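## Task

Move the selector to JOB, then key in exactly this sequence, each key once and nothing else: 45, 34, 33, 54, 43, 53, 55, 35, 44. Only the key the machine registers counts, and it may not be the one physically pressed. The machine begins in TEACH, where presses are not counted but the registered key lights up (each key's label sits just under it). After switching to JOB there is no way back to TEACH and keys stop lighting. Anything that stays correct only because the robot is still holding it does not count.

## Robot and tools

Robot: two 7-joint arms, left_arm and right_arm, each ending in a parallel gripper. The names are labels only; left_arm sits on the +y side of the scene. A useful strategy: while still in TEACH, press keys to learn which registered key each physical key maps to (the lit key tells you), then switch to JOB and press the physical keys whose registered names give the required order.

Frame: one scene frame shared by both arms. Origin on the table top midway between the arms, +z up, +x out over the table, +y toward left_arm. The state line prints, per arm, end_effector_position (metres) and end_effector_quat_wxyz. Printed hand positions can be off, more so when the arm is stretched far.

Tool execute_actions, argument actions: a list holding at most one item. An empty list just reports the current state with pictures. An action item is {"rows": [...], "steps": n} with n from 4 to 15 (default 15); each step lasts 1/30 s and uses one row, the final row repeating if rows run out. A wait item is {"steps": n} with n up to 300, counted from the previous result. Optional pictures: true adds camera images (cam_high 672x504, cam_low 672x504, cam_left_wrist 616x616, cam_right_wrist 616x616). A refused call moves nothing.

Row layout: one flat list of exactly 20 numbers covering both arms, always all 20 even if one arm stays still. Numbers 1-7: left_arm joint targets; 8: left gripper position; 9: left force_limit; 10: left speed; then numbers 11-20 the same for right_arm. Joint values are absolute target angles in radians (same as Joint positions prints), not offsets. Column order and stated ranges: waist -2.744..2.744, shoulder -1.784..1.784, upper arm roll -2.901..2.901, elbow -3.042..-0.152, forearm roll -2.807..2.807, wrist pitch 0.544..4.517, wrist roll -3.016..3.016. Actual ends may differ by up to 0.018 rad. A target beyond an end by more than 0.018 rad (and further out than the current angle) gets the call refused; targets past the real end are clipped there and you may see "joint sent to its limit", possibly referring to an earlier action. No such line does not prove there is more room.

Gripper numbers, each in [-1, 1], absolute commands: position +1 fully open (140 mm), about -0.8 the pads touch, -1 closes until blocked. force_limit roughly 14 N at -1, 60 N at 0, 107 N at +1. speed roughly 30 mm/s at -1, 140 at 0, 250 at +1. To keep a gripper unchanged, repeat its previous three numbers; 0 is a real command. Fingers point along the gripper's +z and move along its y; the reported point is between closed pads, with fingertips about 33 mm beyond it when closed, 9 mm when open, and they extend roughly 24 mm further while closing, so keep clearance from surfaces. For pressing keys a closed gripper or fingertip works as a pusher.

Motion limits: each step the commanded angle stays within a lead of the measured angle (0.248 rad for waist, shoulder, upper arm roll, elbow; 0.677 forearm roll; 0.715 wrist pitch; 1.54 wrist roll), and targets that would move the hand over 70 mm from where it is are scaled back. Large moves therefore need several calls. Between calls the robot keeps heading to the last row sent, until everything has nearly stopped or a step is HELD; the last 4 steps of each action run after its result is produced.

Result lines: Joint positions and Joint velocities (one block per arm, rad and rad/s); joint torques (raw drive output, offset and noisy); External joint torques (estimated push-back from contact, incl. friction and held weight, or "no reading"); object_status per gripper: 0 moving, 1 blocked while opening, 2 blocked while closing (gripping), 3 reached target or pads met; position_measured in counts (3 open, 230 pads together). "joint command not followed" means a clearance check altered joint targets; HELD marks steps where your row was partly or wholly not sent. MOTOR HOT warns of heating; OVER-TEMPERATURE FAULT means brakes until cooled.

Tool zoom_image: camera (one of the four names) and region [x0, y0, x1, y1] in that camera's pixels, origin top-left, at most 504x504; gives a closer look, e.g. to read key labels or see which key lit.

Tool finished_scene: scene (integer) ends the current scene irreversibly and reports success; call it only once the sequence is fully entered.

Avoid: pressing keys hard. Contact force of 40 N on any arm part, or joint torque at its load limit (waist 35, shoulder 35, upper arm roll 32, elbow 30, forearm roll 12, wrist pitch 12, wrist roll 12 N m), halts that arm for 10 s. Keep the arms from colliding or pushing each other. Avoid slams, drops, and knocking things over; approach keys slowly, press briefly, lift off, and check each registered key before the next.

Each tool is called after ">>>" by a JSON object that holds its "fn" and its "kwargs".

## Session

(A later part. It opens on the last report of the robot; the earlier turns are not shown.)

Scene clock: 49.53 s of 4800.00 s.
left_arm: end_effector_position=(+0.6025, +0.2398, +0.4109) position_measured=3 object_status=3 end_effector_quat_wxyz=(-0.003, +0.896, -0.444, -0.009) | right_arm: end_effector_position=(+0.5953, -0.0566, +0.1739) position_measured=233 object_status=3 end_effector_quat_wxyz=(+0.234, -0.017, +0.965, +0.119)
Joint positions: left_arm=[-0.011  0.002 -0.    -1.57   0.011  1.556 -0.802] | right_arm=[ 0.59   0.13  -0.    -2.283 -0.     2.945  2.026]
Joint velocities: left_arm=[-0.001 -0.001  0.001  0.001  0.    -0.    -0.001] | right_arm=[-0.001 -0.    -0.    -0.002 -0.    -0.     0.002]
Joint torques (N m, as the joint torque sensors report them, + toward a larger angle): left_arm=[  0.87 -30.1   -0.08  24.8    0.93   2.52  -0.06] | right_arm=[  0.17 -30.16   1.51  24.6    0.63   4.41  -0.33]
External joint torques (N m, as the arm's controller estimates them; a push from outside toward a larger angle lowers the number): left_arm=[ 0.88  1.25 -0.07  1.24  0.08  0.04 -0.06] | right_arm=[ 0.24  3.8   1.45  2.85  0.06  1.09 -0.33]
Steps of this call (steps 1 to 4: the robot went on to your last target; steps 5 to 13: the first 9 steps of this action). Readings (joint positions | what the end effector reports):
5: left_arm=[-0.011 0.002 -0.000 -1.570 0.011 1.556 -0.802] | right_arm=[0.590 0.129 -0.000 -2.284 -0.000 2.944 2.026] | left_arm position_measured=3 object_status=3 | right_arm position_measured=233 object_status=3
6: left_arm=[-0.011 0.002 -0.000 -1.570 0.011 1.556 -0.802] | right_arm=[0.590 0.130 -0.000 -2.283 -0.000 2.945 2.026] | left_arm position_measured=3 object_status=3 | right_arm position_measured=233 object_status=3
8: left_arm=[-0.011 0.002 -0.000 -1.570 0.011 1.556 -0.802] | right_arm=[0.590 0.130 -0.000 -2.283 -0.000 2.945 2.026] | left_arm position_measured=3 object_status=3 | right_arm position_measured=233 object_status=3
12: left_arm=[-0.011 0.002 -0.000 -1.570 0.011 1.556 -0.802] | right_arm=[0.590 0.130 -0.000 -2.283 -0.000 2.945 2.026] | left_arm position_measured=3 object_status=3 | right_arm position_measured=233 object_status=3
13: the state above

>>> {"fn": "execute_actions", "kwargs": {"actions": [{"rows":[[-0.011,0.002,0,-1.57,0.011,1.556,-0.802,1,0,0,0.59,0.088,0,-2.298,0,2.92,2.02,-1,0,0],[-0.011,0.002,0,-1.57,0.011,1.556,-0.802,1,0,0,0.59,0.088,0,-2.298,0,2.92,2.02,-1,0,0],[-0.011,0.002,0,-1.57,0.011,1.556,-0.802,1,0,0,0.59,0.088,0,-2.298,0,2.92,2.02,-1,0,0],[-0.011,0.002,0,-1.57,0.011,1.556,-0.802,1,0,0,0.59,0.088,0,-2.298,0,2.92,2.02,-1,0,0],[-0.011,0.002,0,-1.57,0.011,1.556,-0.802,1,0,0,0.59,0.088,0,-2.298,0,2.92,2.02,-1,0,0],[-0.011,0.002,0,-1.57,0.011,1.556,-0.802,1,0,0,0.59,0.088,0,-2.298,0,2.92,2.02,-1,0,0],[-0.011,0.002,0,-1.57,0.011,1.556,-0.802,1,0,0,0.653,0.1,0,-2.337,0,2.964,2.08,-1,0,0]],"steps":15}]}}

>>> {"fn": "execute_actions", "kwargs": {"actions": [{"steps":22}], "pictures": true}}

Scene clock: 50.13 s of 4800.00 s.
left_arm: end_effector_position=(+0.6025, +0.2398, +0.4109) position_measured=3 object_status=3 end_effector_quat_wxyz=(-0.003, +0.896, -0.444, -0.009) | right_arm: end_effector_position=(+0.5637, -0.0328, +0.1706) position_measured=233 object_status=3 end_effector_quat_wxyz=(+0.225, -0.033, +0.966, +0.126)
Joint positions: left_arm=[-0.011  0.002 -0.    -1.57   0.011  1.556 -0.802] | right_arm=[ 0.644  0.098  0.    -2.33   0.001  2.95   2.046]
Joint velocities: left_arm=[-0.     0.    -0.001 -0.    -0.001 -0.001  0.001] | right_arm=[ 0.19   0.07   0.058 -0.113 -0.     0.054  0.096]
Joint torques (N m, as the joint torque sensors report them, + toward a larger angle): left_arm=[  0.72 -30.11   0.56  24.25   0.83   2.5    0.  ] | right_arm=[ -3.7  -37.05  -1.69  24.3    0.45   4.11   0.28]
External joint torques (N m, as the arm's controller estimates them; a push from outside toward a larger angle lowers the number): left_arm=[ 0.73  1.27  0.57  0.66 -0.02  0.02  0.  ] | right_arm=[ 1.16 -1.09  2.85  0.1  -0.53  0.33  0.29]
Steps of this call (steps 1 to 4: the last 4 steps of your previous action; steps 5 to 7: the robot went on to your last target; steps 8 to 18: the first 11 steps of this action). Readings (joint positions | what the end effector reports):
8: left_arm=[-0.011 0.002 -0.000 -1.570 0.011 1.556 -0.802] | right_arm=[0.590 0.124 -0.000 -2.288 -0.000 2.941 2.026] | left_arm position_measured=3 object_status=3 | right_arm position_measured=233 object_status=3
9: left_arm=[-0.011 0.002 -0.000 -1.570 0.011 1.556 -0.802] | right_arm=[0.590 0.113 -0.000 -2.292 -0.000 2.937 2.026] | left_arm position_measured=3 object_status=3 | right_arm position_measured=233 object_status=3
11: left_arm=[-0.011 0.002 -0.000 -1.570 0.011 1.556 -0.802] | right_arm=[0.590 0.098 -0.000 -2.294 -0.000 2.933 2.026] | left_arm position_measured=3 object_status=3 | right_arm position_measured=233 object_status=3
15: left_arm=[-0.011 0.002 -0.000 -1.570 0.011 1.556 -0.802] | right_arm=[0.613 0.089 -0.007 -2.311 0.001 2.942 2.035] | left_arm position_measured=3 object_status=3 | right_arm position_measured=233 object_status=3
18: the state above

Scene clock: 50.87 s of 4800.00 s.
left_arm: end_effector_position=(+0.6025, +0.2398, +0.4109) position_measured=3 object_status=3 end_effector_quat_wxyz=(-0.003, +0.896, -0.444, -0.009) | right_arm: end_effector_position=(+0.5598, -0.0269, +0.1685) position_measured=233 object_status=3 end_effector_quat_wxyz=(+0.224, -0.025, +0.965, +0.131)
Joint positions: left_arm=[-0.011  0.002 -0.    -1.57   0.011  1.556 -0.802] | right_arm=[ 0.652  0.101  0.002 -2.336  0.001  2.962  2.072]
Joint velocities: left_arm=[ 0.    -0.001  0.    -0.003 -0.     0.    -0.001] | right_arm=[-0.001 -0.002 -0.    -0.001 -0.     0.002  0.009]
Joint torques (N m, as the joint torque sensors report them, + toward a larger angle): left_arm=[  0.47 -30.49   0.23  24.77   0.86   2.43  -0.07] | right_arm=[  0.22 -34.45  -0.18  21.52   0.46   3.57   0.16]
External joint torques (N m, as the arm's controller estimates them; a push from outside toward a larger angle lowers the number): left_arm=[ 0.43  0.87  0.18  1.22  0.   -0.05 -0.07] | right_arm=[ 0.31 -1.67 -0.2   0.01 -0.1   0.25  0.16]
Kept back: nothing.
Steps of this call (steps 1 to 4: the last 4 steps of your previous action; steps 5 to 22: the robot went on to your last target). Readings (joint positions | what the end effector reports):
1: left_arm=[-0.011 0.002 -0.000 -1.570 0.011 1.556 -0.802] | right_arm=[0.649 0.100 0.002 -2.333 0.001 2.952 2.049] | left_arm position_measured=3 object_status=3 | right_arm position_measured=233 object_status=3
2: left_arm=[-0.011 0.002 -0.000 -1.570 0.011 1.556 -0.802] | right_arm=[0.651 0.101 0.002 -2.335 0.001 2.953 2.051] | left_arm position_measured=3 object_status=3 | right_arm position_measured=233 object_status=3
4: left_arm=[-0.011 0.002 -0.000 -1.570 0.011 1.556 -0.802] | right_arm=[0.652 0.101 0.002 -2.336 0.001 2.956 2.056] | left_arm position_measured=3 object_status=3 | right_arm position_measured=233 object_status=3
8: left_arm=[-0.011 0.002 -0.000 -1.570 0.011 1.556 -0.802] | right_arm=[0.652 0.101 0.002 -2.336 0.001 2.959 2.063] | left_arm position_measured=3 object_status=3 | right_arm position_measured=233 object_status=3
22: the state above

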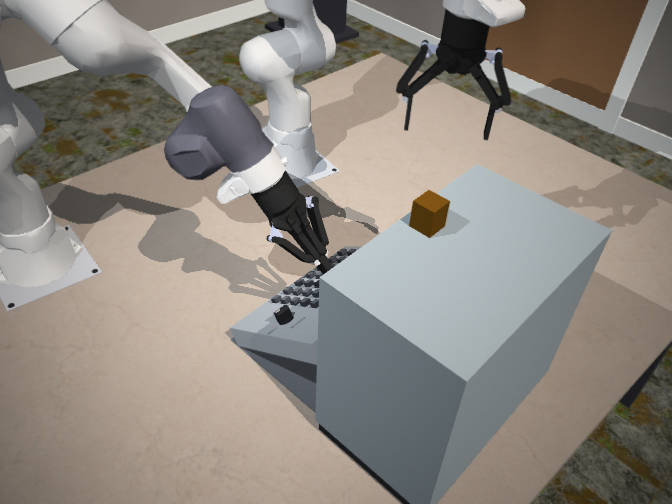

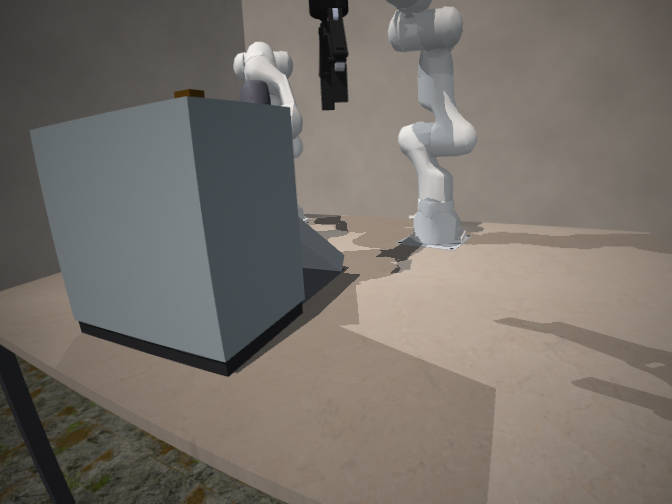

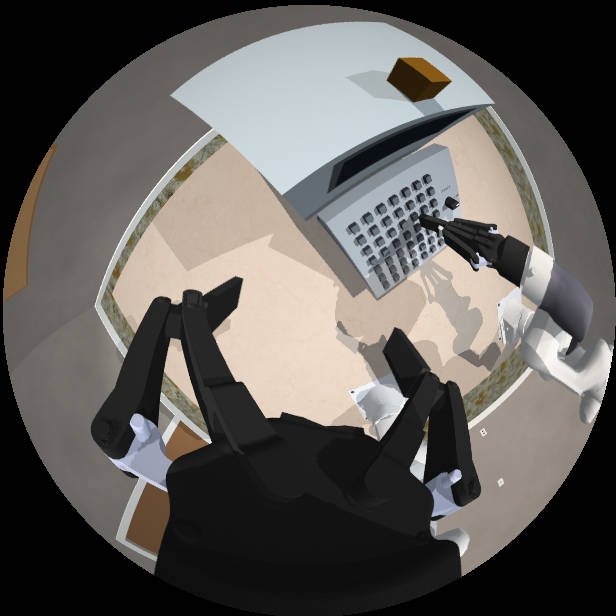

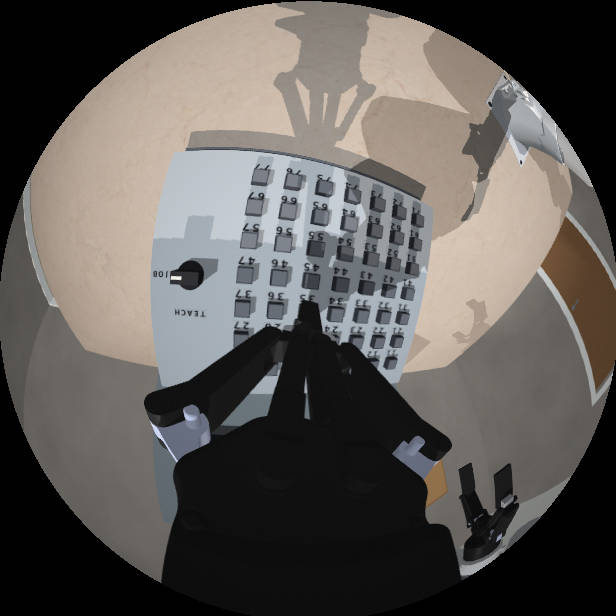

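Good.

>>> {"fn": "execute_actions", "kwargs": {"actions": [{"rows":[[-0.011,0.002,0,-1.57,0.011,1.556,-0.802,1,0,0,0.653,0.114,0,-2.33,0,2.971,2.08,-1,0,0],[-0.011,0.002,0,-1.57,0.011,1.556,-0.802,1,0,0,0.653,0.114,0,-2.33,0,2.971,2.08,-1,0,0],[-0.011,0.002,0,-1.57,0.011,1.556,-0.802,1,0,0,0.653,0.114,0,-2.33,0,2.971,2.08,-1,0,0],[-0.011,0.002,0,-1.57,0.011,1.556,-0.802,1,0,0,0.653,0.127,0,-2.325,0,2.979,2.08,-1,0,0],[-0.011,0.002,0,-1.57,0.011,1.556,-0.802,1,0,0,0.653,0.127,0,-2.325,0,2.979,2.08,-1,0,0],[-0.011,0.002,0,-1.57,0.011,1.556,-0.802,1,0,0,0.653,0.127,0,-2.325,0,2.979,2.08,-1,0,0],[-0.011,0.002,0,-1.57,0.011,1.556,-0.802,1,0,0,0.653,0.127,0,-2.325,0,2.979,2.08,-1,0,0],[-0.011,0.002,0,-1.57,0.011,1.556,-0.802,1,0,0,0.653,0.136,0,-2.321,0,2.984,2.08,-1,0,0],[-0.011,0.002,0,-1.57,0.011,1.556,-0.802,1,0,0,0.653,0.136,0,-2.321,0,2.984,2.08,-1,0,0],[-0.011,0.002,0,-1.57,0.011,1.556,-0.802,1,0,0,0.653,0.136,0,-2.321,0,2.984,2.08,-1,0,0],[-0.011,0.002,0,-1.57,0.011,1.556,-0.802,1,0,0,0.653,0.136,0,-2.321,0,2.984,2.08,-1,0,0],[-0.011,0.002,0,-1.57,0.011,1.556,-0.802,1,0,0,0.653,0.144,0,-2.318,0,2.989,2.08,-1,0,0]],"steps":15}]}}

>>> {"fn": "execute_actions", "kwargs": {"actions": [{"steps":10}]}}

Scene clock: 52.50 s of 4800.00 s.
left_arm: end_effector_position=(+0.6025, +0.2398, +0.4109) position_measured=3 object_status=3 end_effector_quat_wxyz=(-0.003, +0.896, -0.444, -0.009) | right_arm: end_effector_position=(+0.5630, -0.0251, +0.1574) position_measured=233 object_status=3 end_effector_quat_wxyz=(+0.222, -0.024, +0.966, +0.130)
Joint positions: left_arm=[-0.011  0.002 -0.    -1.57   0.011  1.556 -0.802] | right_arm=[ 0.652  0.133  0.002 -2.324  0.001  2.977  2.075]
Joint velocities: left_arm=[ 0.001  0.     0.001  0.    -0.001 -0.     0.   ] | right_arm=[ 0.001  0.026 -0.003  0.011  0.     0.023 -0.001]
Joint torques (N m, as the joint torque sensors report them, + toward a larger angle): left_arm=[  0.51 -30.23   0.34  24.61   0.84   2.56   0.  ] | right_arm=[  0.18 -34.14  -0.03  24.17   0.47   3.81   0.2 ]
External joint torques (N m, as the arm's controller estimates them; a push from outside toward a larger angle lowers the number): left_arm=[ 0.53  1.38  0.36  0.91 -0.02  0.06  0.  ] | right_arm=[ 0.03  0.23 -0.32  2.51 -0.06  0.34  0.2 ]
Steps of this call (steps 1 to 15: the robot went on to your last target; steps 16 to 38: nothing new was sent; steps 39 to 49: the first 11 steps of this action). Readings (joint positions | what the end effector reports):
39: left_arm=[-0.011 0.002 -0.000 -1.570 0.011 1.556 -0.802] | right_arm=[0.652 0.103 0.002 -2.334 0.001 2.963 2.075] | left_arm position_measured=3 object_status=3 | right_arm position_measured=233 object_status=3
40: left_arm=[-0.011 0.002 -0.000 -1.570 0.011 1.556 -0.802] | right_arm=[0.652 0.106 0.002 -2.333 0.001 2.965 2.075] | left_arm position_measured=3 object_status=3 | right_arm position_measured=233 object_status=3
42: left_arm=[-0.011 0.002 -0.000 -1.570 0.011 1.556 -0.802] | right_arm=[0.652 0.112 0.002 -2.331 0.001 2.967 2.075] | left_arm position_measured=3 object_status=3 | right_arm position_measured=233 object_status=3
46: left_arm=[-0.011 0.002 -0.000 -1.570 0.011 1.556 -0.802] | right_arm=[0.652 0.126 0.002 -2.327 0.001 2.973 2.075] | left_arm position_measured=3 object_status=3 | right_arm position_measured=233 object_status=3
49: the state above

Scene clock: 52.83 s of 4800.00 s.
left_arm: end_effector_position=(+0.6025, +0.2398, +0.4109) position_measured=3 object_status=3 end_effector_quat_wxyz=(-0.003, +0.896, -0.444, -0.009) | right_arm: end_effector_position=(+0.5646, -0.0244, +0.1558) position_measured=233 object_status=3 end_effector_quat_wxyz=(+0.223, -0.024, +0.966, +0.131)
Joint positions: left_arm=[-0.011  0.002 -0.    -1.57   0.011  1.556 -0.802] | right_arm=[ 0.652  0.14   0.001 -2.32   0.001  2.983  2.075]
Joint velocities: left_arm=[ 0.001 -0.001  0.001  0.001  0.001  0.001  0.001] | right_arm=[ 0.001  0.    -0.002  0.    -0.001  0.     0.001]
Joint torques (N m, as the joint torque sensors report them, + toward a larger angle): left_arm=[  0.34 -30.25   0.33  24.58   0.86   2.56   0.  ] | right_arm=[  0.39 -32.19   0.29  23.56   0.44   4.26   0.12]
External joint torques (N m, as the arm's controller estimates them; a push from outside toward a larger angle lowers the number): left_arm=[ 0.22  1.4   0.21  0.86 -0.01  0.07  0.  ] | right_arm=[ 0.39  1.56  0.15  2.34 -0.1   0.95  0.12]
Kept back: nothing.
Steps of this call (steps 1 to 4: the last 4 steps of your previous action; steps 5 to 10: the robot went on to your last target). Readings (joint positions | what the end effector reports):
1: left_arm=[-0.011 0.002 -0.000 -1.570 0.011 1.556 -0.802] | right_arm=[0.652 0.135 0.002 -2.323 0.001 2.979 2.075] | left_arm position_measured=3 object_status=3 | right_arm position_measured=233 object_status=3
2: left_arm=[-0.011 0.002 -0.000 -1.570 0.011 1.556 -0.802] | right_arm=[0.652 0.137 0.002 -2.322 0.001 2.980 2.075] | left_arm position_measured=3 object_status=3 | right_arm position_measured=233 object_status=3
4: left_arm=[-0.011 0.002 -0.000 -1.570 0.011 1.556 -0.802] | right_arm=[0.652 0.140 0.001 -2.321 0.001 2.982 2.075] | left_arm position_measured=3 object_status=3 | right_arm position_measured=233 object_status=3
8: left_arm=[-0.011 0.002 -0.000 -1.570 0.011 1.556 -0.802] | right_arm=[0.652 0.140 0.001 -2.320 0.001 2.983 2.075] | left_arm position_measured=3 object_status=3 | right_arm position_measured=233 object_status=3
10: the state above

>>> {"fn": "execute_actions", "kwargs": {"actions": [{"rows":[[-0.011,0.002,0,-1.57,0.011,1.556,-0.802,1,0,0,0.653,0.15,0,-2.315,0,2.993,2.08,-1,0,0],[-0.011,0.002,0,-1.57,0.011,1.556,-0.802,1,0,0,0.653,0.15,0,-2.315,0,2.993,2.08,-1,0,0],[-0.011,0.002,0,-1.57,0.011,1.556,-0.802,1,0,0,0.653,0.15,0,-2.315,0,2.993,2.08,-1,0,0],[-0.011,0.002,0,-1.57,0.011,1.556,-0.802,1,0,0,0.653,0.15,0,-2.315,0,2.993,2.08,-1,0,0],[-0.011,0.002,0,-1.57,0.011,1.556,-0.802,1,0,0,0.653,0.15,0,-2.315,0,2.993,2.08,-1,0,0],[-0.011,0.002,0,-1.57,0.011,1.556,-0.802,1,0,0,0.653,0.15,0,-2.315,0,2.993,2.08,-1,0,0],[-0.011,0.002,0,-1.57,0.011,1.556,-0.802,1,0,0,0.653,0.15,0,-2.315,0,2.993,2.08,-1,0,0],[-0.011,0.002,0,-1.57,0.011,1.556,-0.802,1,0,0,0.653,0.15,0,-2.315,0,2.993,2.08,-1,0,0],[-0.011,0.002,0,-1.57,0.011,1.556,-0.802,1,0,0,0.653,0.05,0,-2.35,0,2.935,2.08,-1,0,0]],"steps":15}]}}

>>> {"fn": "execute_actions", "kwargs": {"actions": [{"steps":10}]}}

>>> {"fn": "finished_scene", "kwargs": {"scene": 2}}

Scene clock: 53.53 s of 4800.00 s.
left_arm: end_effector_position=(+0.6025, +0.2398, +0.4109) position_measured=3 object_status=3 end_effector_quat_wxyz=(-0.003, +0.896, -0.444, -0.009) | right_arm: end_effector_position=(+0.5591, -0.0278, +0.1748) position_measured=233 object_status=3 end_effector_quat_wxyz=(+0.227, -0.023, +0.964, +0.133)
Joint positions: left_arm=[-0.011  0.002 -0.    -1.57   0.011  1.556 -0.802] | right_arm=[ 0.652  0.085  0.001 -2.343  0.001  2.961  2.076]
Joint velocities: left_arm=[-0.    -0.001  0.001  0.001 -0.002 -0.001 -0.002] | right_arm=[-0.    -0.52  -0.001 -0.044 -0.    -0.139 -0.   ]
Joint torques (N m, as the joint torque sensors report them, + toward a larger angle): left_arm=[  0.9  -30.29  -0.1   24.3    0.86   2.47   0.  ] | right_arm=[  0.2  -29.39   0.22  20.24   0.43   2.73   0.16]
External joint torques (N m, as the arm's controller estimates them; a push from outside toward a larger angle lowers the number): left_arm=[ 0.86  1.16 -0.15  0.68  0.   -0.01  0.  ] | right_arm=[ 0.34 -2.69  0.28 -0.4  -0.18 -0.35  0.16]
Steps of this call (steps 1 to 10: the robot went on to your last target; steps 11 to 21: the first 11 steps of this action). Readings (joint positions | what the end effector reports):
11: left_arm=[-0.011 0.002 -0.000 -1.570 0.011 1.556 -0.802] | right_arm=[0.652 0.141 0.001 -2.320 0.001 2.984 2.075] | left_arm position_measured=3 object_status=3 | right_arm position_measured=233 object_status=3
12: left_arm=[-0.011 0.002 -0.000 -1.570 0.011 1.556 -0.802] | right_arm=[0.652 0.141 0.001 -2.320 0.001 2.984 2.075] | left_arm position_measured=3 object_status=3 | right_arm position_measured=233 object_status=3
14: left_arm=[-0.011 0.002 -0.000 -1.570 0.011 1.556 -0.802] | right_arm=[0.652 0.141 0.001 -2.320 0.001 2.984 2.076] | left_arm position_measured=3 object_status=3 | right_arm position_measured=233 object_status=3
18: left_arm=[-0.011 0.002 -0.000 -1.570 0.011 1.556 -0.802] | right_arm=[0.652 0.141 0.001 -2.320 0.001 2.984 2.076] | left_arm position_measured=3 object_status=3 | right_arm position_measured=233 object_status=3
21: the state above

Scene clock: 53.87 s of 4800.00 s.
left_arm: end_effector_position=(+0.6025, +0.2398, +0.4109) position_measured=3 object_status=3 end_effector_quat_wxyz=(-0.003, +0.896, -0.444, -0.009) | right_arm: end_effector_position=(+0.5579, -0.0286, +0.1910) position_measured=233 object_status=3 end_effector_quat_wxyz=(+0.232, -0.023, +0.963, +0.136)
Joint positions: left_arm=[-0.011  0.002 -0.    -1.57   0.011  1.556 -0.802] | right_arm=[ 0.652  0.049  0.001 -2.348  0.001  2.941  2.076]
Joint velocities: left_arm=[ 0.    -0.001  0.    -0.    -0.    -0.    -0.002] | right_arm=[-0.002  0.001  0.001 -0.008  0.002 -0.026 -0.001]
Joint torques (N m, as the joint torque sensors report them, + toward a larger angle): left_arm=[  0.28 -29.51  -0.13  24.32   0.87   2.47  -0.03] | right_arm=[  0.3  -32.18   0.32  21.99   0.47   3.05   0.16]
External joint torques (N m, as the arm's controller estimates them; a push from outside toward a larger angle lowers the number): left_arm=[ 0.3   2.05 -0.11  0.65  0.01 -0.02 -0.03] | right_arm=[ 0.34 -0.65  0.32 -0.15 -0.11 -0.31  0.16]
Kept back: nothing.
Steps of this call (steps 1 to 4: the last 4 steps of your previous action; steps 5 to 10: the robot went on to your last target). Readings (joint positions | what the end effector reports):
1: left_arm=[-0.011 0.002 -0.000 -1.570 0.011 1.556 -0.802] | right_arm=[0.652 0.071 0.001 -2.343 0.001 2.958 2.076] | left_arm position_measured=3 object_status=3 | right_arm position_measured=233 object_status=3
2: left_arm=[-0.011 0.002 -0.000 -1.570 0.011 1.556 -0.802] | right_arm=[0.652 0.060 0.001 -2.343 0.001 2.955 2.076] | left_arm position_measured=3 object_status=3 | right_arm position_measured=233 object_status=3
4: left_arm=[-0.011 0.002 -0.000 -1.570 0.011 1.556 -0.802] | right_arm=[0.652 0.051 0.001 -2.344 0.001 2.950 2.076] | left_arm position_measured=3 object_status=3 | right_arm position_measured=233 object_status=3
8: left_arm=[-0.011 0.002 -0.000 -1.570 0.011 1.556 -0.802] | right_arm=[0.652 0.049 0.001 -2.347 0.001 2.943 2.076] | left_arm position_measured=3 object_status=3 | right_arm position_measured=233 object_status=3
10: the state above

The scene is finished: the task was done.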